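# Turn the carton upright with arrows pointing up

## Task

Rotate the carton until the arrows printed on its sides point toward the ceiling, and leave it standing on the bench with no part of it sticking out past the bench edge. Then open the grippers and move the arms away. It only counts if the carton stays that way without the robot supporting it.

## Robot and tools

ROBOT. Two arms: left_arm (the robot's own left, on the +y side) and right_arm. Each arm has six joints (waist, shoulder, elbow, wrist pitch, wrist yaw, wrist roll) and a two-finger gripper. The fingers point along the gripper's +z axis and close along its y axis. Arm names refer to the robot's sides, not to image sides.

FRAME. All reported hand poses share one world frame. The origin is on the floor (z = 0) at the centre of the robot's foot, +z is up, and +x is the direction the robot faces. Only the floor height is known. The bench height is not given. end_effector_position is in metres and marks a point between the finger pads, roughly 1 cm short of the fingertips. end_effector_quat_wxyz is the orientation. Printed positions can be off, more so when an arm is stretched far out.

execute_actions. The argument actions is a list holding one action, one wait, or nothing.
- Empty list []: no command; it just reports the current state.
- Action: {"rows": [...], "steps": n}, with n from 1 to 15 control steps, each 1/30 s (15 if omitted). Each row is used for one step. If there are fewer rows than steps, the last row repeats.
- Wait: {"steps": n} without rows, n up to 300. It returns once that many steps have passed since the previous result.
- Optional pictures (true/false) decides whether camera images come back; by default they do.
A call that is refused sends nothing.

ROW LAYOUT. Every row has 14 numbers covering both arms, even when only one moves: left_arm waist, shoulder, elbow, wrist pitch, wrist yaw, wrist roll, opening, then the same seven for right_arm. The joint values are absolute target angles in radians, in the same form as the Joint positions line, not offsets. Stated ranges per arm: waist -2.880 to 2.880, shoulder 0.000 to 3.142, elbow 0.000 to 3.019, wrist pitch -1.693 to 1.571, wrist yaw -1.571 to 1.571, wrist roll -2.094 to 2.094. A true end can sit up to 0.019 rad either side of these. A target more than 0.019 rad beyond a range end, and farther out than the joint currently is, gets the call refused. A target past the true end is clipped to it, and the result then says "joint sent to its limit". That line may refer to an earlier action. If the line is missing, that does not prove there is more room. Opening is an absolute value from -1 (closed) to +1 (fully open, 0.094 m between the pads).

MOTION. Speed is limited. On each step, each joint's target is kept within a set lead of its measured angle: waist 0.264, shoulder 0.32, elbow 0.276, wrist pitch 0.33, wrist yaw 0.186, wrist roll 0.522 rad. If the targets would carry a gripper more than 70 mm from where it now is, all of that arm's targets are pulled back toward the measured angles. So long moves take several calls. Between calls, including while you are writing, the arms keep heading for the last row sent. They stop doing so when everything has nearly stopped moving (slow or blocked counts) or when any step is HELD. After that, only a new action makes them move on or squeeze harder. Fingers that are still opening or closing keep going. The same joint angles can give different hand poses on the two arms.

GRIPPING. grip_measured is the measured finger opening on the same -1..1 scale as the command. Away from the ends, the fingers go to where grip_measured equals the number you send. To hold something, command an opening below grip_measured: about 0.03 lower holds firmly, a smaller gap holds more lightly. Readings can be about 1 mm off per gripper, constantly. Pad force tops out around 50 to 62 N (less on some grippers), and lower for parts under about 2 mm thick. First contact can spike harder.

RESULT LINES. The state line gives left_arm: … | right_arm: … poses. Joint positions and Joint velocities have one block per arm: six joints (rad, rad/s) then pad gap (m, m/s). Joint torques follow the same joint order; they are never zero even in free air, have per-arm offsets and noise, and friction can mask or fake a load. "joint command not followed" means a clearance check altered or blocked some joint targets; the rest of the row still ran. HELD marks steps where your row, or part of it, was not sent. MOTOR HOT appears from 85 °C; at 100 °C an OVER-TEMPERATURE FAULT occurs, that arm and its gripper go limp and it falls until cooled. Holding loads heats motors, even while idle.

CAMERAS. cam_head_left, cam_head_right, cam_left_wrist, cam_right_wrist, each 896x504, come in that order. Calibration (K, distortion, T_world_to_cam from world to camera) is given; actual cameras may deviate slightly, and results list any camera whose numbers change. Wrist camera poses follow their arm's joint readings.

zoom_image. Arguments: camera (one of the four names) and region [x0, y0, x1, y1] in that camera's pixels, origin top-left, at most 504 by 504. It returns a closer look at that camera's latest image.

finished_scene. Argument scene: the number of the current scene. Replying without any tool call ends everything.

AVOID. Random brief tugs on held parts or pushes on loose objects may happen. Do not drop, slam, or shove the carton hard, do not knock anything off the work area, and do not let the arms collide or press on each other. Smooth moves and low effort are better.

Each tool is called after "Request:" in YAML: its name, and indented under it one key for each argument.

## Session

Request:
execute_actions:
  actions: []

Scene clock: 0.00 s of 4200.00 s.
left_arm: end_effector_position=(+0.3227, +0.6875, +1.2795) grip_measured=+1.000 end_effector_quat_wxyz=(+0.476, -0.765, +0.406, +0.151) | right_arm: end_effector_position=(+0.1994, +0.0604, +1.2704) grip_measured=-0.979 end_effector_quat_wxyz=(-0.527, +0.421, +0.738, +0.023)
Joint positions: left_arm=[ 1.861  2.004  0.615  1.425 -0.525 -1.453  0.094] | right_arm=[-0.623  2.322  1.138 -0.402 -0.285  1.516  0.001]
Joint velocities: left_arm=[ 0.005  0.005  0.002  0.007  0.022 -0.037  0.   ] | right_arm=[-0.015 -0.005 -0.002  0.007  0.051 -0.022 -0.001]
Joint torques (N m, as the arm reports them, + toward a larger angle): no reading
Motor temperatures (°C, as the motors report them): left_arm=[27 26 26 29 29 25] | right_arm=[29 31 25 24 30 25]
camera_calibration (this result's frames):
cam_left_wrist: T_world_to_cam=[[0.747873, 0.224039, 0.624894, -1.19727], [0.427757, -0.882488, -0.195547, 0.725257], [0.507651, 0.413548, -0.755823, 0.643578], [0, 0, 0, 1]] pos_world=[0.258461, 0.642116, 1.37642]
cam_right_wrist: T_world_to_cam=[[-0.644796, -0.640643, 0.41691, -0.363796], [0.378391, 0.206374, 0.902347, -1.23202], [-0.664122, 0.739585, 0.109345, 0.0750542], [0, 0, 0, 1]] pos_world=[0.281457, -0.0343152, 1.25517]

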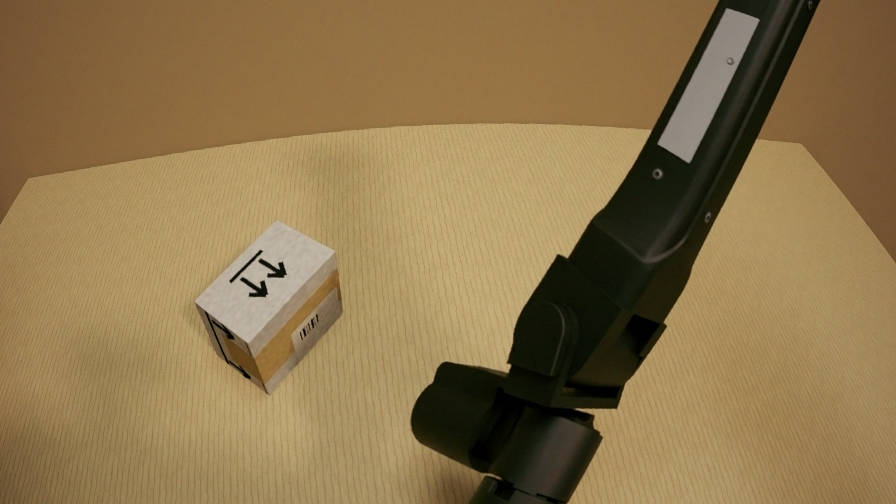

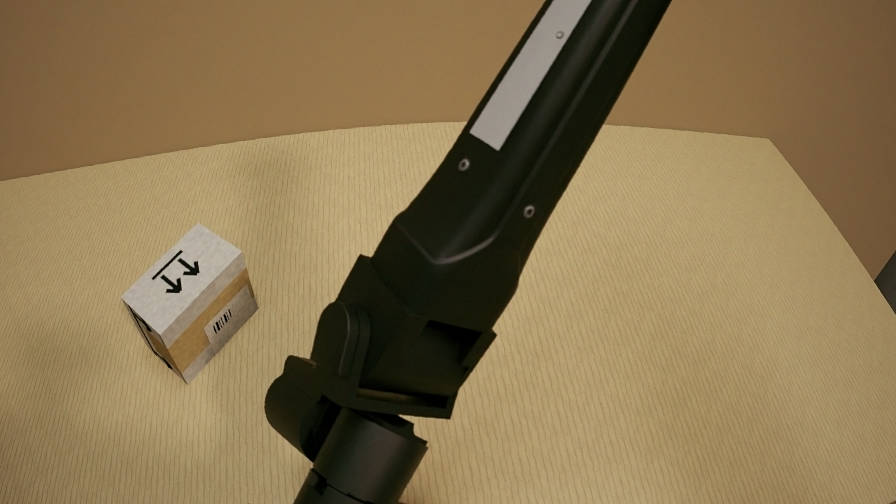

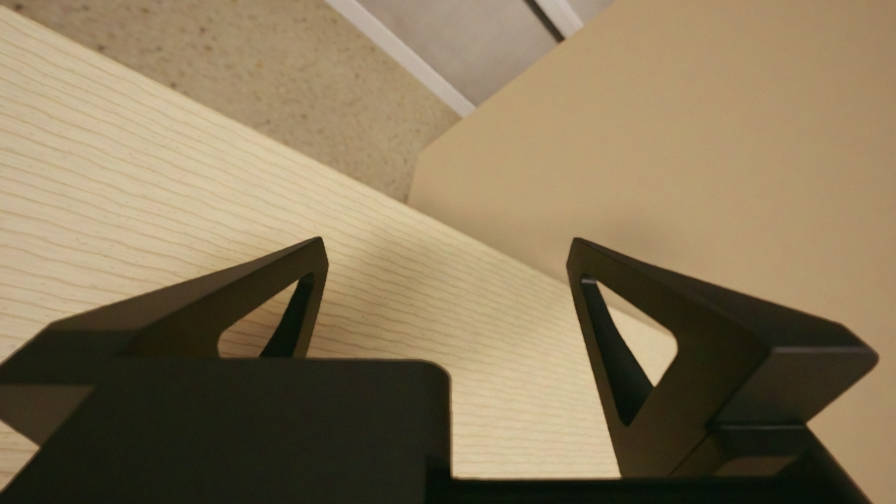

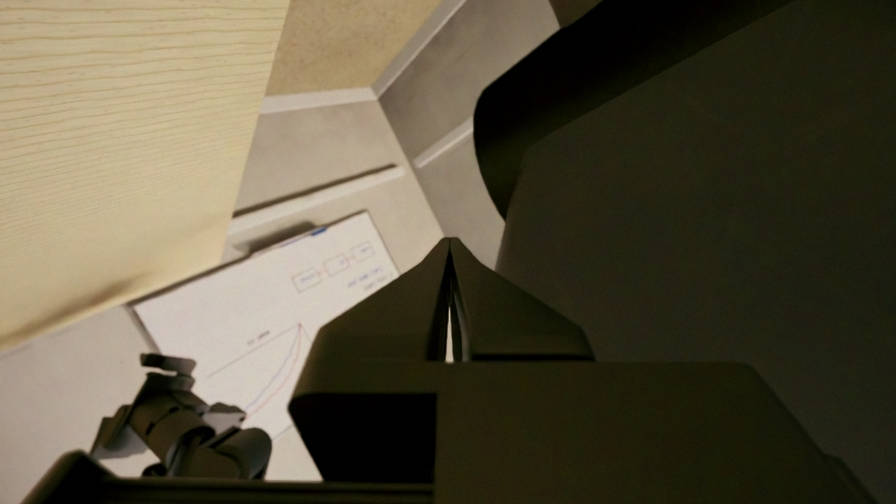

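Request:
execute_actions:
  actions:
    - {"rows":[[1.8,1.95,0.63,1.33,-0.4,-1.25,-1,-0.66,2.27,1.2,-0.42,-0.32,1.3,-1],[1.8,1.95,0.63,1.33,-0.4,-1.25,-1,-0.66,2.27,1.2,-0.42,-0.32,1.3,-1],[1.8,1.95,0.63,1.33,-0.4,-1.25,-1,-0.66,2.27,1.2,-0.42,-0.32,1.3,-1],[1.8,1.95,0.63,1.33,-0.4,-1.25,-1,-0.66,2.27,1.2,-0.42,-0.32,1.3,-1],[1.74,1.9,0.65,1.23,-0.25,-1.05,-1,-0.7,2.22,1.29,-0.43,-0.36,1.1,-1],[1.74,1.9,0.65,1.23,-0.25,-1.05,-1,-0.7,2.22,1.29,-0.43,-0.36,1.1,-1],[1.74,1.9,0.65,1.23,-0.25,-1.05,-1,-0.7,2.22,1.29,-0.43,-0.36,1.1,-1],[1.74,1.9,0.65,1.23,-0.25,-1.05,-1,-0.7,2.22,1.29,-0.43,-0.36,1.1,-1],[1.68,1.85,0.67,1.13,-0.1,-0.85,-1,-0.74,2.18,1.38,-0.44,-0.4,0.9,-1],[1.68,1.85,0.67,1.13,-0.1,-0.85,-1,-0.74,2.18,1.38,-0.44,-0.4,0.9,-1],[1.68,1.85,0.67,1.13,-0.1,-0.85,-1,-0.74,2.18,1.38,-0.44,-0.4,0.9,-1],[1.68,1.85,0.67,1.13,-0.1,-0.85,-1,-0.74,2.18,1.38,-0.44,-0.4,0.9,-1],[1.62,1.8,0.68,1.03,0.05,-0.65,-1,-0.78,2.15,1.47,-0.45,-0.44,0.7,-1]]}
  pictures: false

Request:
execute_actions:
  actions:
    - {"rows":[[1.56,1.8,0.69,0.93,0.2,-0.45,-1,-0.81,2.13,1.56,-0.46,-0.48,0.5,-1],[1.56,1.8,0.69,0.93,0.2,-0.45,-1,-0.81,2.13,1.56,-0.46,-0.48,0.5,-1],[1.56,1.8,0.69,0.93,0.2,-0.45,-1,-0.81,2.13,1.56,-0.46,-0.48,0.5,-1],[1.56,1.8,0.69,0.93,0.2,-0.45,-1,-0.81,2.13,1.56,-0.46,-0.48,0.5,-1],[1.52,1.8,0.7,0.85,0.35,-0.25,-1,-0.84,2.12,1.64,-0.48,-0.52,0.3,-1],[1.52,1.8,0.7,0.85,0.35,-0.25,-1,-0.84,2.12,1.64,-0.48,-0.52,0.3,-1],[1.52,1.8,0.7,0.85,0.35,-0.25,-1,-0.84,2.12,1.64,-0.48,-0.52,0.3,-1],[1.52,1.8,0.7,0.85,0.35,-0.25,-1,-0.84,2.12,1.64,-0.48,-0.52,0.3,-1],[1.48,1.83,0.71,0.76,0.5,-0.1,-1,-0.87,2.11,1.72,-0.49,-0.56,0.1,-1],[1.48,1.83,0.71,0.76,0.5,-0.1,-1,-0.87,2.11,1.72,-0.49,-0.56,0.1,-1],[1.48,1.83,0.71,0.76,0.5,-0.1,-1,-0.87,2.11,1.72,-0.49,-0.56,0.1,-1],[1.45,1.86,0.72,0.68,0.6,0,-1,-0.9,2.1,1.8,-0.5,-0.6,0,-1]]}
  pictures: false

Request:
execute_actions:
  actions:
    - {"rows":[[1.45,1.88,0.72,0.68,0.6,0,-1,-0.9,2.1,1.8,-0.5,-0.6,0,-1],[1.45,1.88,0.72,0.68,0.6,0,-1,-0.9,2.1,1.8,-0.5,-0.6,0,-1],[1.45,1.88,0.72,0.68,0.6,0,-1,-0.9,2.1,1.8,-0.5,-0.6,0,-1],[1.43,1.91,0.72,0.68,0.6,0,-1,-0.88,2.17,1.88,-0.52,-0.6,0,-1],[1.43,1.91,0.72,0.68,0.6,0,-1,-0.88,2.17,1.88,-0.52,-0.6,0,-1],[1.43,1.91,0.72,0.68,0.6,0,-1,-0.88,2.17,1.88,-0.52,-0.6,0,-1],[1.4,1.91,0.72,0.68,0.6,0,-1,-0.86,2.24,1.95,-0.54,-0.6,0,-1],[1.4,1.91,0.72,0.68,0.6,0,-1,-0.86,2.24,1.95,-0.54,-0.6,0,-1],[1.4,1.91,0.72,0.68,0.6,0,-1,-0.86,2.24,1.95,-0.54,-0.6,0,-1],[1.37,1.91,0.72,0.68,0.6,0,-1,-0.84,2.31,2.01,-0.56,-0.6,0,-1],[1.37,1.91,0.72,0.68,0.6,0,-1,-0.84,2.31,2.01,-0.56,-0.6,0,-1],[1.37,1.91,0.72,0.68,0.6,0,-1,-0.84,2.31,2.01,-0.56,-0.6,0,-1],[1.35,1.91,0.72,0.68,0.6,0,-1,-0.827,2.385,2.064,-0.579,-0.6,0,-1]]}
  pictures: false

Request:
execute_actions:
  actions:
    - {"steps":12}

Scene clock: 36.00 s of 4200.00 s.
left_arm: end_effector_position=(+0.4760, +0.5374, +1.2280) grip_measured=-0.994 end_effector_quat_wxyz=(-0.304, +0.554, -0.773, +0.051) | right_arm: end_effector_position=(+0.4198, +0.1119, +1.2658) grip_measured=-0.979 end_effector_quat_wxyz=(-0.411, +0.288, +0.806, +0.313)
Joint positions: left_arm=[ 1.647  1.831  0.671  1.079  0.037 -0.835  0.   ] | right_arm=[-0.693  2.203  1.405 -0.426 -0.424  0.994  0.001]
Joint velocities: left_arm=[-0.503 -0.386  0.071 -0.51   0.403  1.165 -0.   ] | right_arm=[-0.288 -0.288  0.686 -0.051 -0.212 -1.297  0.   ]
Joint torques (N m, as the arm reports them, + toward a larger angle): left_arm=[  0.13 -12.98  -2.66   0.87  -0.1    0.06] | right_arm=[ 11.97 -14.95  -0.31  -0.84  -0.69  -0.03]
Motor temperatures (°C, as the motors report them): left_arm=[27 27 28 29 29 25] | right_arm=[30 32 25 24 31 25]
Steps of this call (steps 1 to 90: nothing new was sent; then 32.50 s passed at rest; steps 91 to 105: all 15 steps of this action). Readings (joint positions):
91: left_arm=[1.859 2.001 0.615 1.411 -0.469 -1.424] | right_arm=[-0.624 2.320 1.143 -0.406 -0.300 1.485]
92: left_arm=[1.853 1.996 0.616 1.385 -0.429 -1.390] | right_arm=[-0.624 2.320 1.152 -0.412 -0.311 1.451]
94: left_arm=[1.829 1.983 0.619 1.358 -0.406 -1.342] | right_arm=[-0.626 2.312 1.177 -0.414 -0.317 1.401]
98: left_arm=[1.760 1.936 0.636 1.262 -0.255 -1.179] | right_arm=[-0.638 2.281 1.249 -0.419 -0.354 1.268]
105: the state above

Scene clock: 36.50 s of 4200.00 s.
left_arm: end_effector_position=(+0.4848, +0.3304, +1.2264) grip_measured=-0.995 end_effector_quat_wxyz=(+0.183, -0.162, +0.918, -0.312) | right_arm: end_effector_position=(+0.6965, +0.0440, +1.2806) grip_measured=-0.979 end_effector_quat_wxyz=(-0.071, +0.026, +0.848, +0.525)
Joint positions: left_arm=[ 1.46   1.823  0.712  0.714  0.596 -0.115  0.   ] | right_arm=[-0.859  2.119  1.772 -0.481 -0.595  0.182  0.001]
Joint velocities: left_arm=[-0.259  0.21   0.027 -0.286  0.066  0.725  0.001] | right_arm=[-0.317 -0.151  0.481 -0.022 -0.095 -1.15  -0.001]
Joint torques (N m, as the arm reports them, + toward a larger angle): left_arm=[ -2.21 -10.54  -2.55   0.35   0.49   0.09] | right_arm=[ 12.49 -19.24   2.51  -0.36  -0.86  -0.11]
Motor temperatures (°C, as the motors report them): left_arm=[27 27 28 29 29 25] | right_arm=[30 33 25 24 31 25]
Steps of this call (steps 1 to 15: all 15 steps of this action). Readings (joint positions):
1: left_arm=[1.631 1.819 0.674 1.048 0.113 -0.769] | right_arm=[-0.703 2.193 1.430 -0.428 -0.438 0.949]
2: left_arm=[1.612 1.809 0.679 1.009 0.166 -0.706] | right_arm=[-0.713 2.185 1.457 -0.430 -0.451 0.901]
4: left_arm=[1.573 1.802 0.686 0.970 0.195 -0.616] | right_arm=[-0.733 2.170 1.507 -0.434 -0.469 0.799]
8: left_arm=[1.522 1.802 0.692 0.882 0.346 -0.408] | right_arm=[-0.777 2.143 1.607 -0.454 -0.514 0.566]
15: the state above

Scene clock: 37.00 s of 4200.00 s.
left_arm: end_effector_position=(+0.4586, +0.2658, +1.2196) grip_measured=-0.995 end_effector_quat_wxyz=(+0.154, -0.098, +0.918, -0.351) | right_arm: end_effector_position=(+0.7471, +0.0594, +1.2560) grip_measured=-0.979 end_effector_quat_wxyz=(-0.002, -0.041, +0.847, +0.530)
Joint positions: left_arm=[ 1.363  1.896  0.712  0.694  0.599 -0.011  0.   ] | right_arm=[-0.865  2.248  2.018 -0.543 -0.599  0.022  0.001]
Joint velocities: left_arm=[-0.288 -0.015 -0.002 -0.017 -0.007 -0.007 -0.   ] | right_arm=[ 0.093  0.542  0.295 -0.129 -0.037 -0.022 -0.   ]
Joint torques (N m, as the arm reports them, + toward a larger angle): left_arm=[ -3.8  -10.83  -3.08   0.11   0.6    0.14] | right_arm=[ 16.81 -15.61   4.33  -0.15  -0.79  -0.14]
Motor temperatures (°C, as the motors report them): left_arm=[27 27 28 29 29 25] | right_arm=[30 33 25 24 31 25]
Steps of this call (steps 1 to 15: all 15 steps of this action). Readings (joint positions):
1: left_arm=[1.453 1.831 0.712 0.706 0.598 -0.093] | right_arm=[-0.869 2.113 1.786 -0.481 -0.596 0.147]
2: left_arm=[1.449 1.839 0.712 0.702 0.599 -0.076] | right_arm=[-0.877 2.106 1.794 -0.481 -0.597 0.120]
4: left_arm=[1.447 1.857 0.712 0.698 0.599 -0.051] | right_arm=[-0.887 2.096 1.809 -0.489 -0.598 0.080]
8: left_arm=[1.437 1.889 0.712 0.695 0.599 -0.026] | right_arm=[-0.885 2.133 1.905 -0.516 -0.599 0.039]
15: the state above

Scene clock: 37.40 s of 4200.00 s.
left_arm: end_effector_position=(+0.4596, +0.2579, +1.2220) grip_measured=-0.995 end_effector_quat_wxyz=(+0.155, -0.092, +0.917, -0.356) | right_arm: end_effector_position=(+0.6709, +0.1078, +1.2075) grip_measured=-0.979 end_effector_quat_wxyz=(-0.068, -0.054, +0.841, +0.534)
Joint positions: left_arm=[ 1.348  1.896  0.712  0.694  0.6   -0.008  0.   ] | right_arm=[-0.834  2.381  2.045 -0.573 -0.599  0.012  0.001]
Joint velocities: left_arm=[-0.005 -0.005 -0.002  0.002  0.007  0.066 -0.001] | right_arm=[-0.005 -0.005 -0.012 -0.002 -0.007  0.022  0.001]
Joint torques (N m, as the arm reports them, + toward a larger angle): left_arm=[ -4.2  -10.8   -3.07  -0.04   0.58   0.11] | right_arm=[ 16.88 -18.4    4.32   0.03  -0.81  -0.16]
Motor temperatures (°C, as the motors report them): left_arm=[27 27 28 29 29 25] | right_arm=[30 33 25 24 31 25]
Steps of this call (steps 1 to 12: the robot went on to your last target). Readings (joint positions):
1: left_arm=[1.356 1.896 0.712 0.694 0.599 -0.011] | right_arm=[-0.861 2.267 2.027 -0.547 -0.599 0.021]
2: left_arm=[1.351 1.896 0.712 0.694 0.600 -0.010] | right_arm=[-0.858 2.285 2.035 -0.552 -0.599 0.019]
4: left_arm=[1.348 1.896 0.712 0.694 0.600 -0.009] | right_arm=[-0.851 2.320 2.044 -0.560 -0.599 0.016]
8: left_arm=[1.348 1.896 0.712 0.694 0.600 -0.008] | right_arm=[-0.838 2.370 2.045 -0.570 -0.599 0.013]
12: the state above
camera_calibration (this result's frames):
cam_left_wrist: T_world_to_cam=[[0.0804113, -0.717577, 0.691821, -0.699652], [-0.961246, 0.127798, 0.244283, 0.116721], [-0.263706, -0.684653, -0.679492, 1.25279], [0, 0, 0, 1]] pos_world=[0.498824, 0.340754, 1.30678]
cam_right_wrist: T_world_to_cam=[[0.00951477, -0.425649, -0.904838, 1.13062], [-0.69553, -0.652942, 0.29984, 0.17723], [-0.718434, 0.62649, -0.302264, 0.905615], [0, 0, 0, 1]] pos_world=[0.763136, 0.029609, 1.24362]

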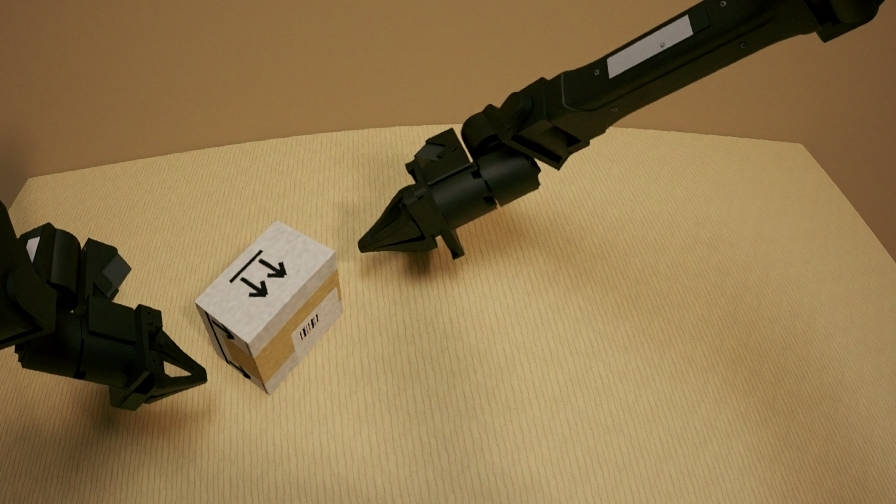

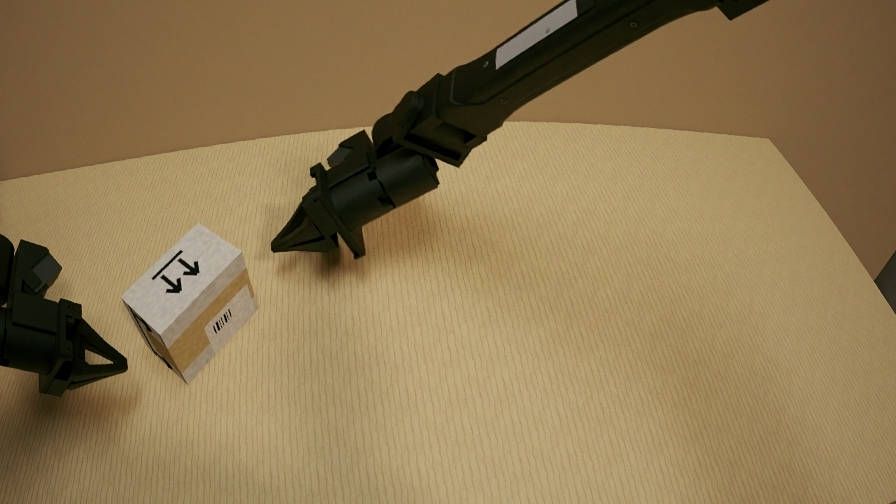

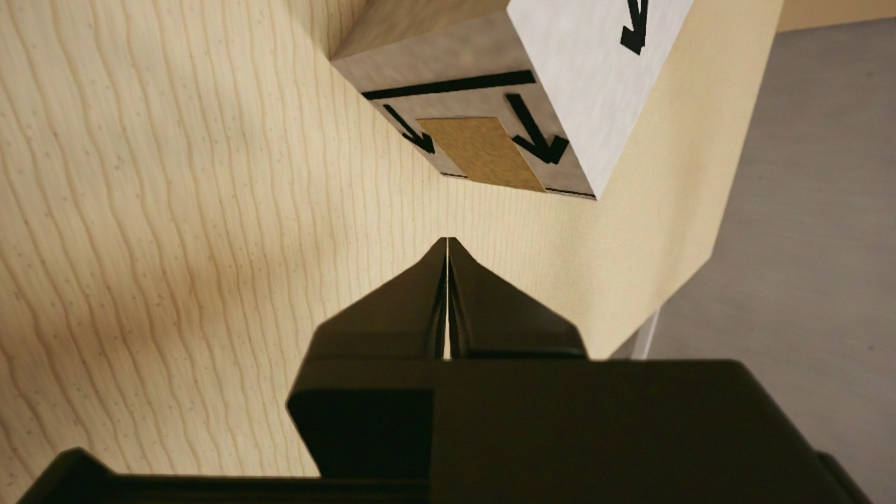

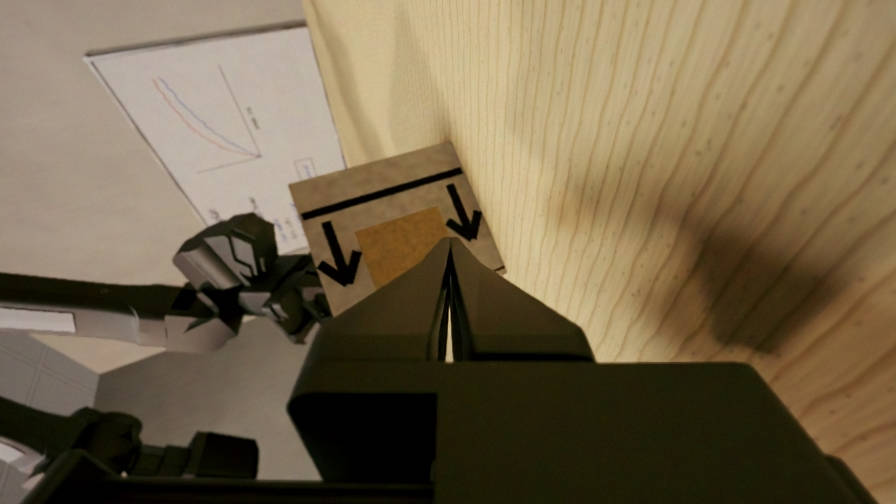

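Request:
execute_actions:
  actions: []

Scene clock: 47.50 s of 4200.00 s.
left_arm: end_effector_position=(+0.4596, +0.2579, +1.2220) grip_measured=-0.995 end_effector_quat_wxyz=(+0.155, -0.092, +0.917, -0.356) | right_arm: end_effector_position=(+0.6736, +0.1078, +1.2082) grip_measured=-0.979 end_effector_quat_wxyz=(-0.065, -0.054, +0.841, +0.534)
Joint positions: left_arm=[ 1.348  1.896  0.712  0.694  0.6   -0.007  0.   ] | right_arm=[-0.834  2.381  2.05  -0.573 -0.599  0.011  0.001]
Joint velocities: left_arm=[-0.005  0.005 -0.002  0.007  0.037  0.007 -0.001] | right_arm=[-0.015 -0.015 -0.002  0.002  0.081  0.066  0.   ]
Joint torques (N m, as the arm reports them, + toward a larger angle): left_arm=[ -4.31 -10.6   -3.06   0.05   0.58   0.12] | right_arm=[ 16.78 -18.4    4.     0.04  -0.8   -0.13]
Motor temperatures (°C, as the motors report them): left_arm=[27 27 27 29 29 25] | right_arm=[30 35 26 24 31 25]
Steps of this call (steps 1 to 30: the robot went on to your last target; steps 31 to 90: nothing new was sent; then 7.10 s passed at rest). Readings (joint positions):
1: left_arm=[1.348 1.896 0.712 0.694 0.600 -0.008] | right_arm=[-0.834 2.381 2.046 -0.573 -0.599 0.012]
2: left_arm=[1.348 1.896 0.712 0.694 0.600 -0.008] | right_arm=[-0.834 2.381 2.049 -0.573 -0.599 0.011]
4: left_arm=[1.348 1.896 0.712 0.694 0.600 -0.008] | right_arm=[-0.834 2.381 2.050 -0.573 -0.599 0.011]
8: left_arm=[1.348 1.896 0.712 0.694 0.600 -0.008] | right_arm=[-0.834 2.381 2.050 -0.573 -0.599 0.011]
90: the state above
All arms were judged still, so your last target was given up. Only a new action makes them travel on or press farther. Fingers that are still opening or closing keep moving.
camera_calibration (this result's frames):
cam_left_wrist: T_world_to_cam=[[0.0800552, -0.717691, 0.691745, -0.699365], [-0.96127, 0.128022, 0.244071, 0.116934], [-0.263726, -0.684493, -0.679646, 1.25294], [0, 0, 0, 1]] pos_world=[0.498826, 0.340732, 1.3068]
cam_right_wrist: T_world_to_cam=[[0.0137597, -0.424893, -0.905139, 1.12868], [-0.698426, -0.651879, 0.29539, 0.186082], [-0.71555, 0.628108, -0.305726, 0.909928], [0, 0, 0, 1]] pos_world=[0.765533, 0.0293363, 1.24483]

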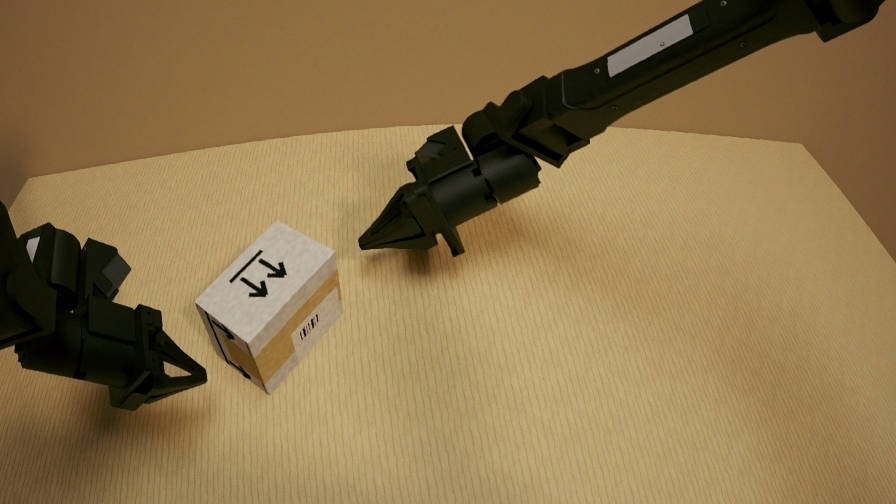

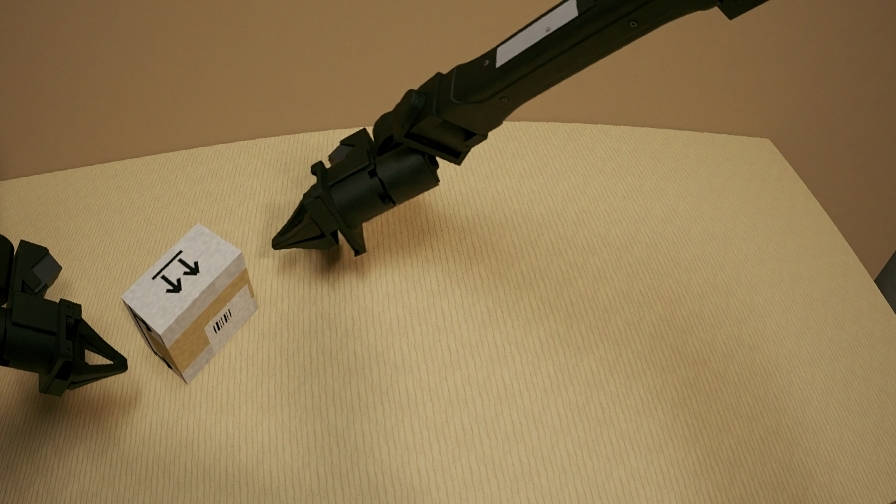

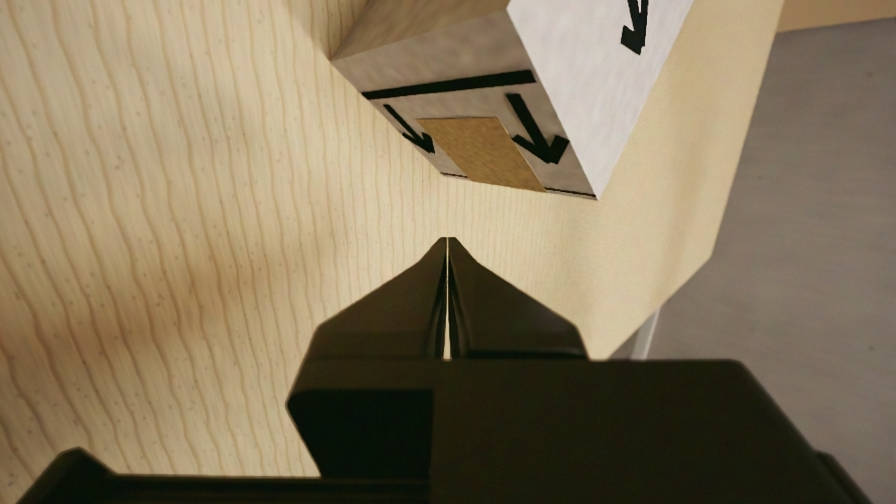

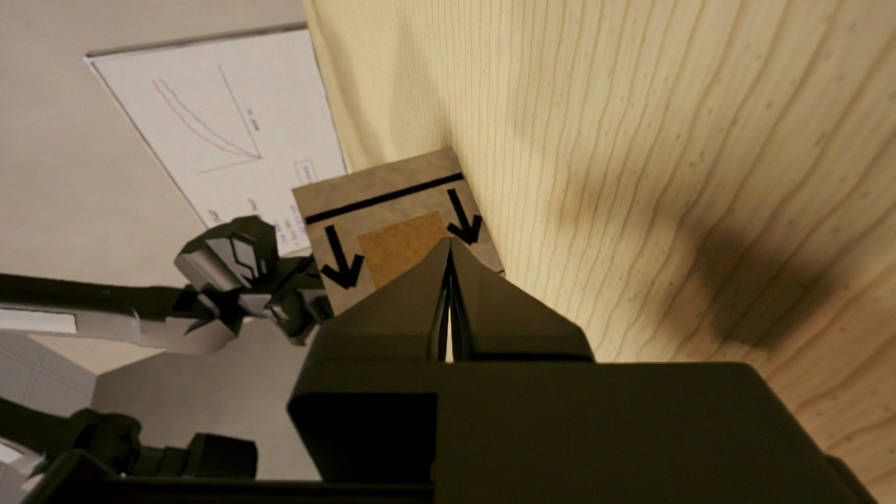

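Request:
execute_actions:
  actions:
    - {"rows":[[1.34,1.88,0.71,0.67,0.6,0,-1,-0.825,2.36,2.03,-0.57,-0.6,0,-1],[1.34,1.88,0.71,0.67,0.6,0,-1,-0.825,2.36,2.03,-0.57,-0.6,0,-1],[1.33,1.86,0.72,0.65,0.6,0,-1,-0.815,2.34,2.01,-0.56,-0.6,0,-1],[1.33,1.86,0.72,0.65,0.6,0,-1,-0.815,2.34,2.01,-0.56,-0.6,0,-1],[1.32,1.84,0.74,0.63,0.6,0,-1,-0.80,2.32,1.99,-0.54,-0.6,0,-1],[1.32,1.84,0.74,0.63,0.6,0,-1,-0.80,2.32,1.99,-0.54,-0.6,0,-1],[1.30,1.83,0.76,0.6,0.6,0,-1,-0.79,2.32,1.96,-0.52,-0.6,0,-1],[1.30,1.83,0.76,0.6,0.6,0,-1,-0.79,2.32,1.96,-0.52,-0.6,0,-1],[1.28,1.83,0.79,0.57,0.6,0,-1,-0.775,2.32,1.93,-0.49,-0.6,0,-1]],"steps":15}
  pictures: false

Request:
execute_actions:
  actions:
    - {"steps":10}

Scene clock: 63.23 s of 4200.00 s.
left_arm: end_effector_position=(+0.5062, +0.2342, +1.2356) grip_measured=-0.995 end_effector_quat_wxyz=(+0.165, -0.070, +0.908, -0.379) | right_arm: end_effector_position=(+0.6505, +0.1300, +1.2388) grip_measured=-0.979 end_effector_quat_wxyz=(-0.062, -0.072, +0.832, +0.547)
Joint positions: left_arm=[ 1.284  1.842  0.786  0.589  0.598 -0.007  0.   ] | right_arm=[-0.788  2.327  1.935 -0.503 -0.599  0.01   0.001]
Joint velocities: left_arm=[-0.034 -0.054  0.002 -0.017  0.11  -0.081 -0.   ] | right_arm=[ 0.151  0.005 -0.051 -0.002  0.051 -0.051 -0.001]
Joint torques (N m, as the arm reports them, + toward a larger angle): left_arm=[ -5.42 -13.65  -2.3   -0.2    0.61   0.1 ] | right_arm=[ 16.89 -18.76   2.32   0.9   -0.8   -0.13]
Motor temperatures (°C, as the motors report them): left_arm=[27 27 27 29 29 25] | right_arm=[31 36 26 24 31 25]
Steps of this call (steps 1 to 90: nothing new was sent; then 12.23 s passed at rest; steps 91 to 105: all 15 steps of this action). Readings (joint positions):
91: left_arm=[1.348 1.896 0.712 0.692 0.600 -0.007] | right_arm=[-0.834 2.381 2.048 -0.573 -0.599 0.011]
92: left_arm=[1.348 1.896 0.712 0.690 0.600 -0.007] | right_arm=[-0.834 2.379 2.044 -0.573 -0.599 0.011]
94: left_arm=[1.347 1.893 0.712 0.677 0.600 -0.007] | right_arm=[-0.834 2.370 2.026 -0.571 -0.599 0.011]
98: left_arm=[1.332 1.873 0.731 0.632 0.600 -0.007] | right_arm=[-0.827 2.344 1.980 -0.545 -0.599 0.011]
105: the state above

Scene clock: 63.57 s of 4200.00 s.
left_arm: end_effector_position=(+0.5060, +0.2339, +1.2358) grip_measured=-0.995 end_effector_quat_wxyz=(+0.163, -0.071, +0.908, -0.379) | right_arm: end_effector_position=(+0.6471, +0.1392, +1.2458) grip_measured=-0.979 end_effector_quat_wxyz=(-0.062, -0.077, +0.829, +0.551)
Joint positions: left_arm=[ 1.284  1.842  0.786  0.586  0.599 -0.007  0.   ] | right_arm=[-0.774  2.327  1.934 -0.502 -0.599  0.01   0.001]
Joint velocities: left_arm=[ 0.005 -0.005  0.002  0.002  0.037  0.051 -0.001] | right_arm=[ 0.005 -0.005 -0.002  0.012 -0.081 -0.037  0.001]
Joint torques (N m, as the arm reports them, + toward a larger angle): left_arm=[ -5.67 -13.69  -2.22  -0.06   0.63   0.11] | right_arm=[ 16.62 -18.8    2.34   0.83  -0.81  -0.14]
Motor temperatures (°C, as the motors report them): left_arm=[27 27 27 29 29 25] | right_arm=[31 36 26 24 31 25]
Steps of this call (steps 1 to 10: the robot went on to your last target). Readings (joint positions):
1: left_arm=[1.284 1.842 0.786 0.589 0.599 -0.007] | right_arm=[-0.783 2.327 1.935 -0.503 -0.599 0.010]
2: left_arm=[1.284 1.842 0.786 0.588 0.599 -0.007] | right_arm=[-0.779 2.327 1.934 -0.503 -0.599 0.010]
4: left_arm=[1.284 1.842 0.786 0.587 0.599 -0.007] | right_arm=[-0.775 2.327 1.934 -0.502 -0.599 0.010]
8: left_arm=[1.284 1.842 0.786 0.586 0.599 -0.007] | right_arm=[-0.774 2.327 1.934 -0.502 -0.599 0.010]
10: the state above
camera_calibration (this result's frames):
cam_left_wrist: T_world_to_cam=[[0.0263176, -0.691351, 0.72204, -0.746268], [-0.964014, 0.173593, 0.201352, 0.204692], [-0.264546, -0.701356, -0.661903, 1.24052], [0, 0, 0, 1]] pos_world=[0.54514, 0.318579, 1.31872]
cam_right_wrist: T_world_to_cam=[[0.051383, -0.383684, -0.922034, 1.16735], [-0.682726, -0.687313, 0.247963, 0.230822], [-0.728866, 0.616755, -0.297267, 0.882339], [0, 0, 0, 1]] pos_world=[0.740713, 0.0623527, 1.28139]

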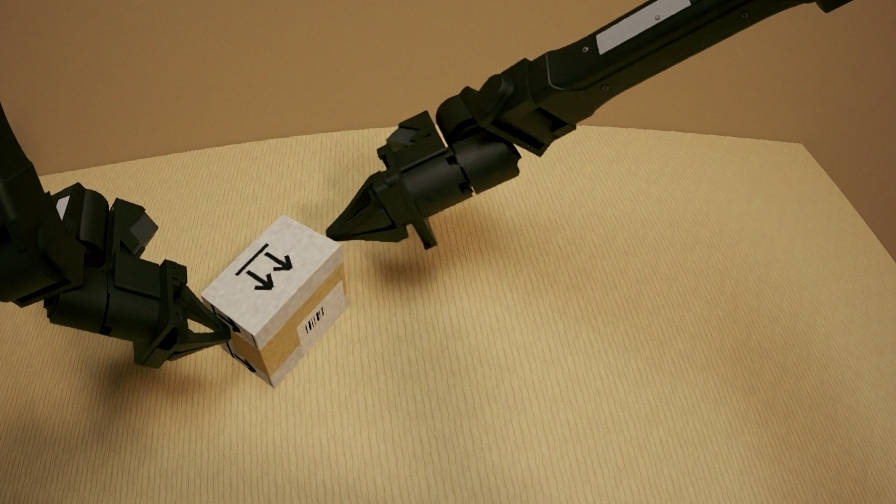

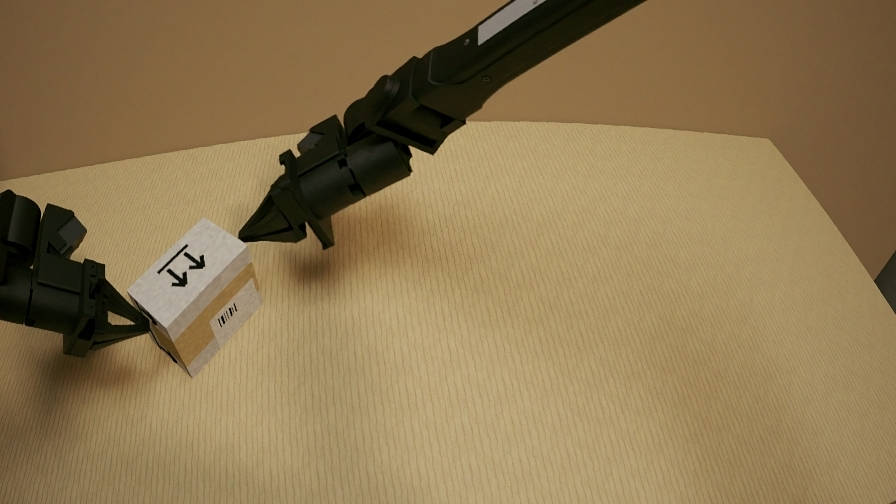

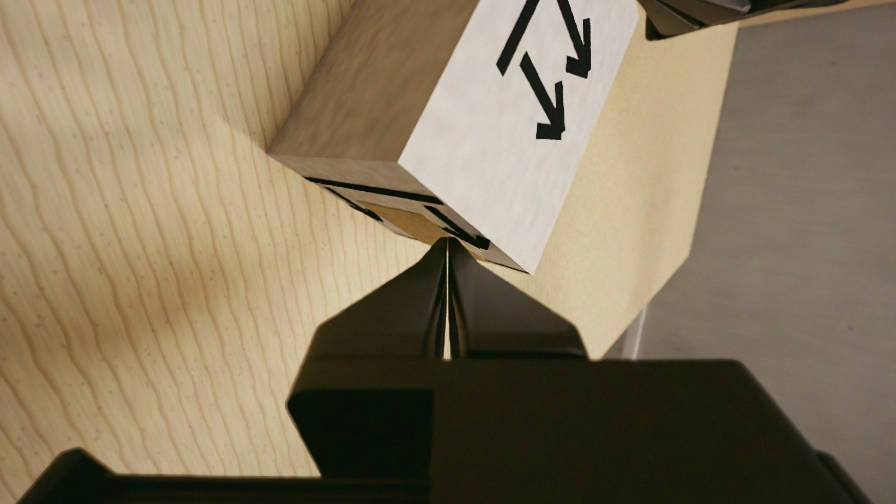

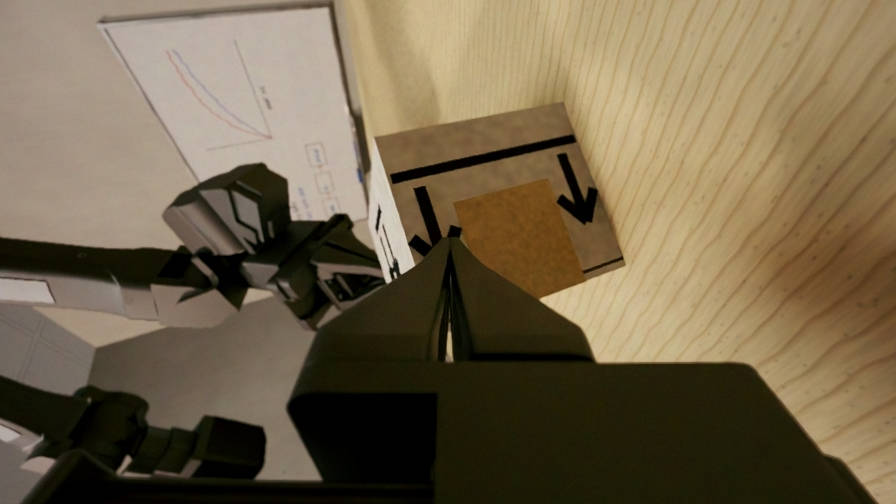

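Request:
execute_actions:
  actions:
    - {"rows":[[1.27,1.865,0.765,0.61,0.6,0,-1,-0.795,2.325,1.915,-0.48,-0.6,0,-1],[1.27,1.865,0.765,0.61,0.6,0,-1,-0.795,2.325,1.915,-0.48,-0.6,0,-1],[1.26,1.875,0.765,0.625,0.6,0,-1,-0.797,2.325,1.895,-0.46,-0.6,0,-1]],"steps":15}
  pictures: false

Request:
execute_actions:
  actions:
    - {"rows":[[1.245,1.875,0.79,0.62,0.6,0,-1,-0.77,2.345,1.885,-0.47,-0.6,0,-1],[1.245,1.875,0.79,0.62,0.6,0,-1,-0.77,2.345,1.885,-0.47,-0.6,0,-1],[1.245,1.875,0.79,0.62,0.6,0,-1,-0.77,2.345,1.885,-0.47,-0.6,0,-1],[1.245,1.875,0.79,0.62,0.6,0,-1,-0.77,2.345,1.885,-0.47,-0.6,0,-1],[1.225,1.865,0.82,0.62,0.6,0,-1,-0.75,2.37,1.87,-0.48,-0.6,0,-1]],"steps":15}

Scene clock: 71.63 s of 4200.00 s.
left_arm: end_effector_position=(+0.5038, +0.2289, +1.2359) grip_measured=-0.995 end_effector_quat_wxyz=(+0.166, -0.068, +0.907, -0.381) | right_arm: end_effector_position=(+0.6399, +0.1399, +1.2422) grip_measured=-0.979 end_effector_quat_wxyz=(-0.058, -0.077, +0.829, +0.552)
Joint positions: left_arm=[ 1.276  1.85   0.782  0.603  0.598 -0.007  0.   ] | right_arm=[-0.774  2.326  1.906 -0.467 -0.601  0.01   0.001]
Joint velocities: left_arm=[-0.005  0.005 -0.022 -0.002 -0.051  0.051  0.   ] | right_arm=[-0.005 -0.005  0.002 -0.017 -0.007  0.007  0.001]
Joint torques (N m, as the arm reports them, + toward a larger angle): left_arm=[ -7.28 -10.85  -4.11   1.69   0.69   0.11] | right_arm=[ 14.57 -17.79   1.59   0.63  -0.75  -0.14]
Motor temperatures (°C, as the motors report them): left_arm=[27 27 27 29 30 25] | right_arm=[31 37 26 24 32 25]
Steps of this call (steps 1 to 30: the robot went on to your last target; steps 31 to 90: nothing new was sent; then 4.57 s passed at rest; steps 91 to 105: all 15 steps of this action). Readings (joint positions):
91: left_arm=[1.284 1.842 0.786 0.587 0.599 -0.007] | right_arm=[-0.774 2.327 1.932 -0.499 -0.599 0.010]
92: left_arm=[1.284 1.842 0.786 0.588 0.599 -0.007] | right_arm=[-0.774 2.327 1.929 -0.495 -0.599 0.010]
94: left_arm=[1.282 1.843 0.786 0.597 0.599 -0.007] | right_arm=[-0.774 2.326 1.916 -0.480 -0.599 0.010]
98: left_arm=[1.278 1.847 0.782 0.603 0.598 -0.007] | right_arm=[-0.774 2.326 1.907 -0.468 -0.601 0.010]
105: the state above

Scene clock: 72.13 s of 4200.00 s.
left_arm: end_effector_position=(+0.5053, +0.2262, +1.2361) grip_measured=-0.995 end_effector_quat_wxyz=(+0.166, -0.066, +0.907, -0.382) | right_arm: end_effector_position=(+0.6366, +0.1398, +1.2414) grip_measured=-0.979 end_effector_quat_wxyz=(-0.061, -0.077, +0.829, +0.551)
Joint positions: left_arm=[ 1.27   1.851  0.785  0.603  0.594 -0.007  0.   ] | right_arm=[-0.774  2.326  1.901 -0.467 -0.601  0.01   0.001]
Joint velocities: left_arm=[-0.024 -0.015  0.012 -0.022 -0.037  0.007 -0.001] | right_arm=[ 0.005 -0.005  0.012  0.002  0.022  0.007 -0.001]
Joint torques (N m, as the arm reports them, + toward a larger angle): left_arm=[-10.07 -11.63   0.1    1.41   0.87   0.11] | right_arm=[ 18.49 -14.54   0.06  -0.24  -0.76  -0.14]
Motor temperatures (°C, as the motors report them): left_arm=[27 27 27 29 30 25] | right_arm=[31 37 26 24 32 25]
Steps of this call (steps 1 to 15: all 15 steps of this action). Readings (joint positions):
1: left_arm=[1.275 1.850 0.782 0.603 0.598 -0.007] | right_arm=[-0.774 2.326 1.905 -0.467 -0.601 0.010]
2: left_arm=[1.274 1.850 0.782 0.603 0.596 -0.007] | right_arm=[-0.774 2.326 1.904 -0.467 -0.601 0.010]
4: left_arm=[1.273 1.851 0.782 0.603 0.596 -0.007] | right_arm=[-0.774 2.326 1.903 -0.467 -0.601 0.010]
8: left_arm=[1.270 1.851 0.785 0.603 0.594 -0.007] | right_arm=[-0.774 2.326 1.901 -0.467 -0.601 0.010]
15: the state above
camera_calibration (this result's frames):
cam_left_wrist: T_world_to_cam=[[0.0152772, -0.688555, 0.725023, -0.750568], [-0.964651, 0.180639, 0.191879, 0.215771], [-0.263086, -0.702326, -0.661456, 1.23407], [0, 0, 0, 1]] pos_world=[0.544278, 0.310937, 1.31906]
cam_right_wrist: T_world_to_cam=[[0.0526535, -0.382538, -0.922438, 1.16365], [-0.684579, -0.686336, 0.24555, 0.229195], [-0.727035, 0.618552, -0.298015, 0.872536], [0, 0, 0, 1]] pos_world=[0.729996, 0.0627373, 1.27715]

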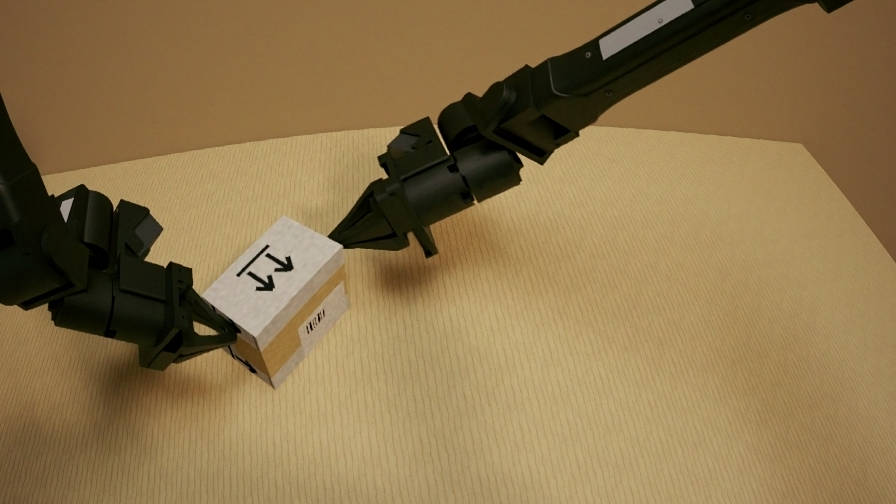

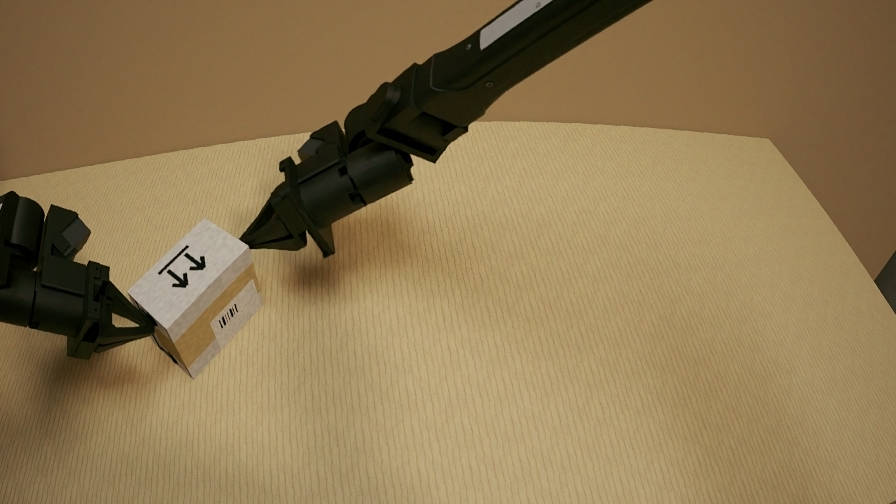

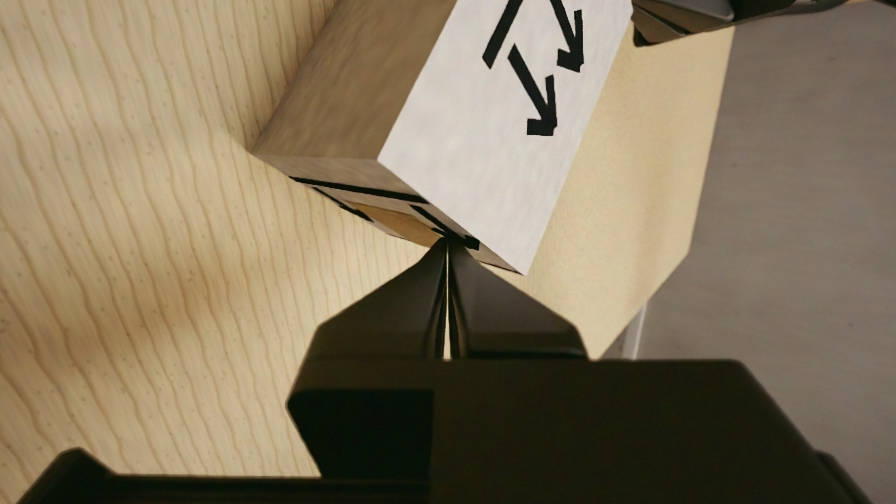

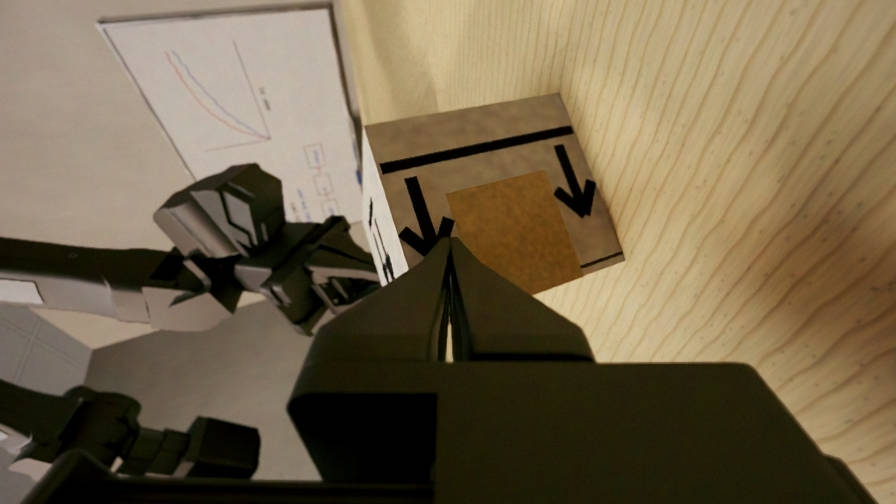

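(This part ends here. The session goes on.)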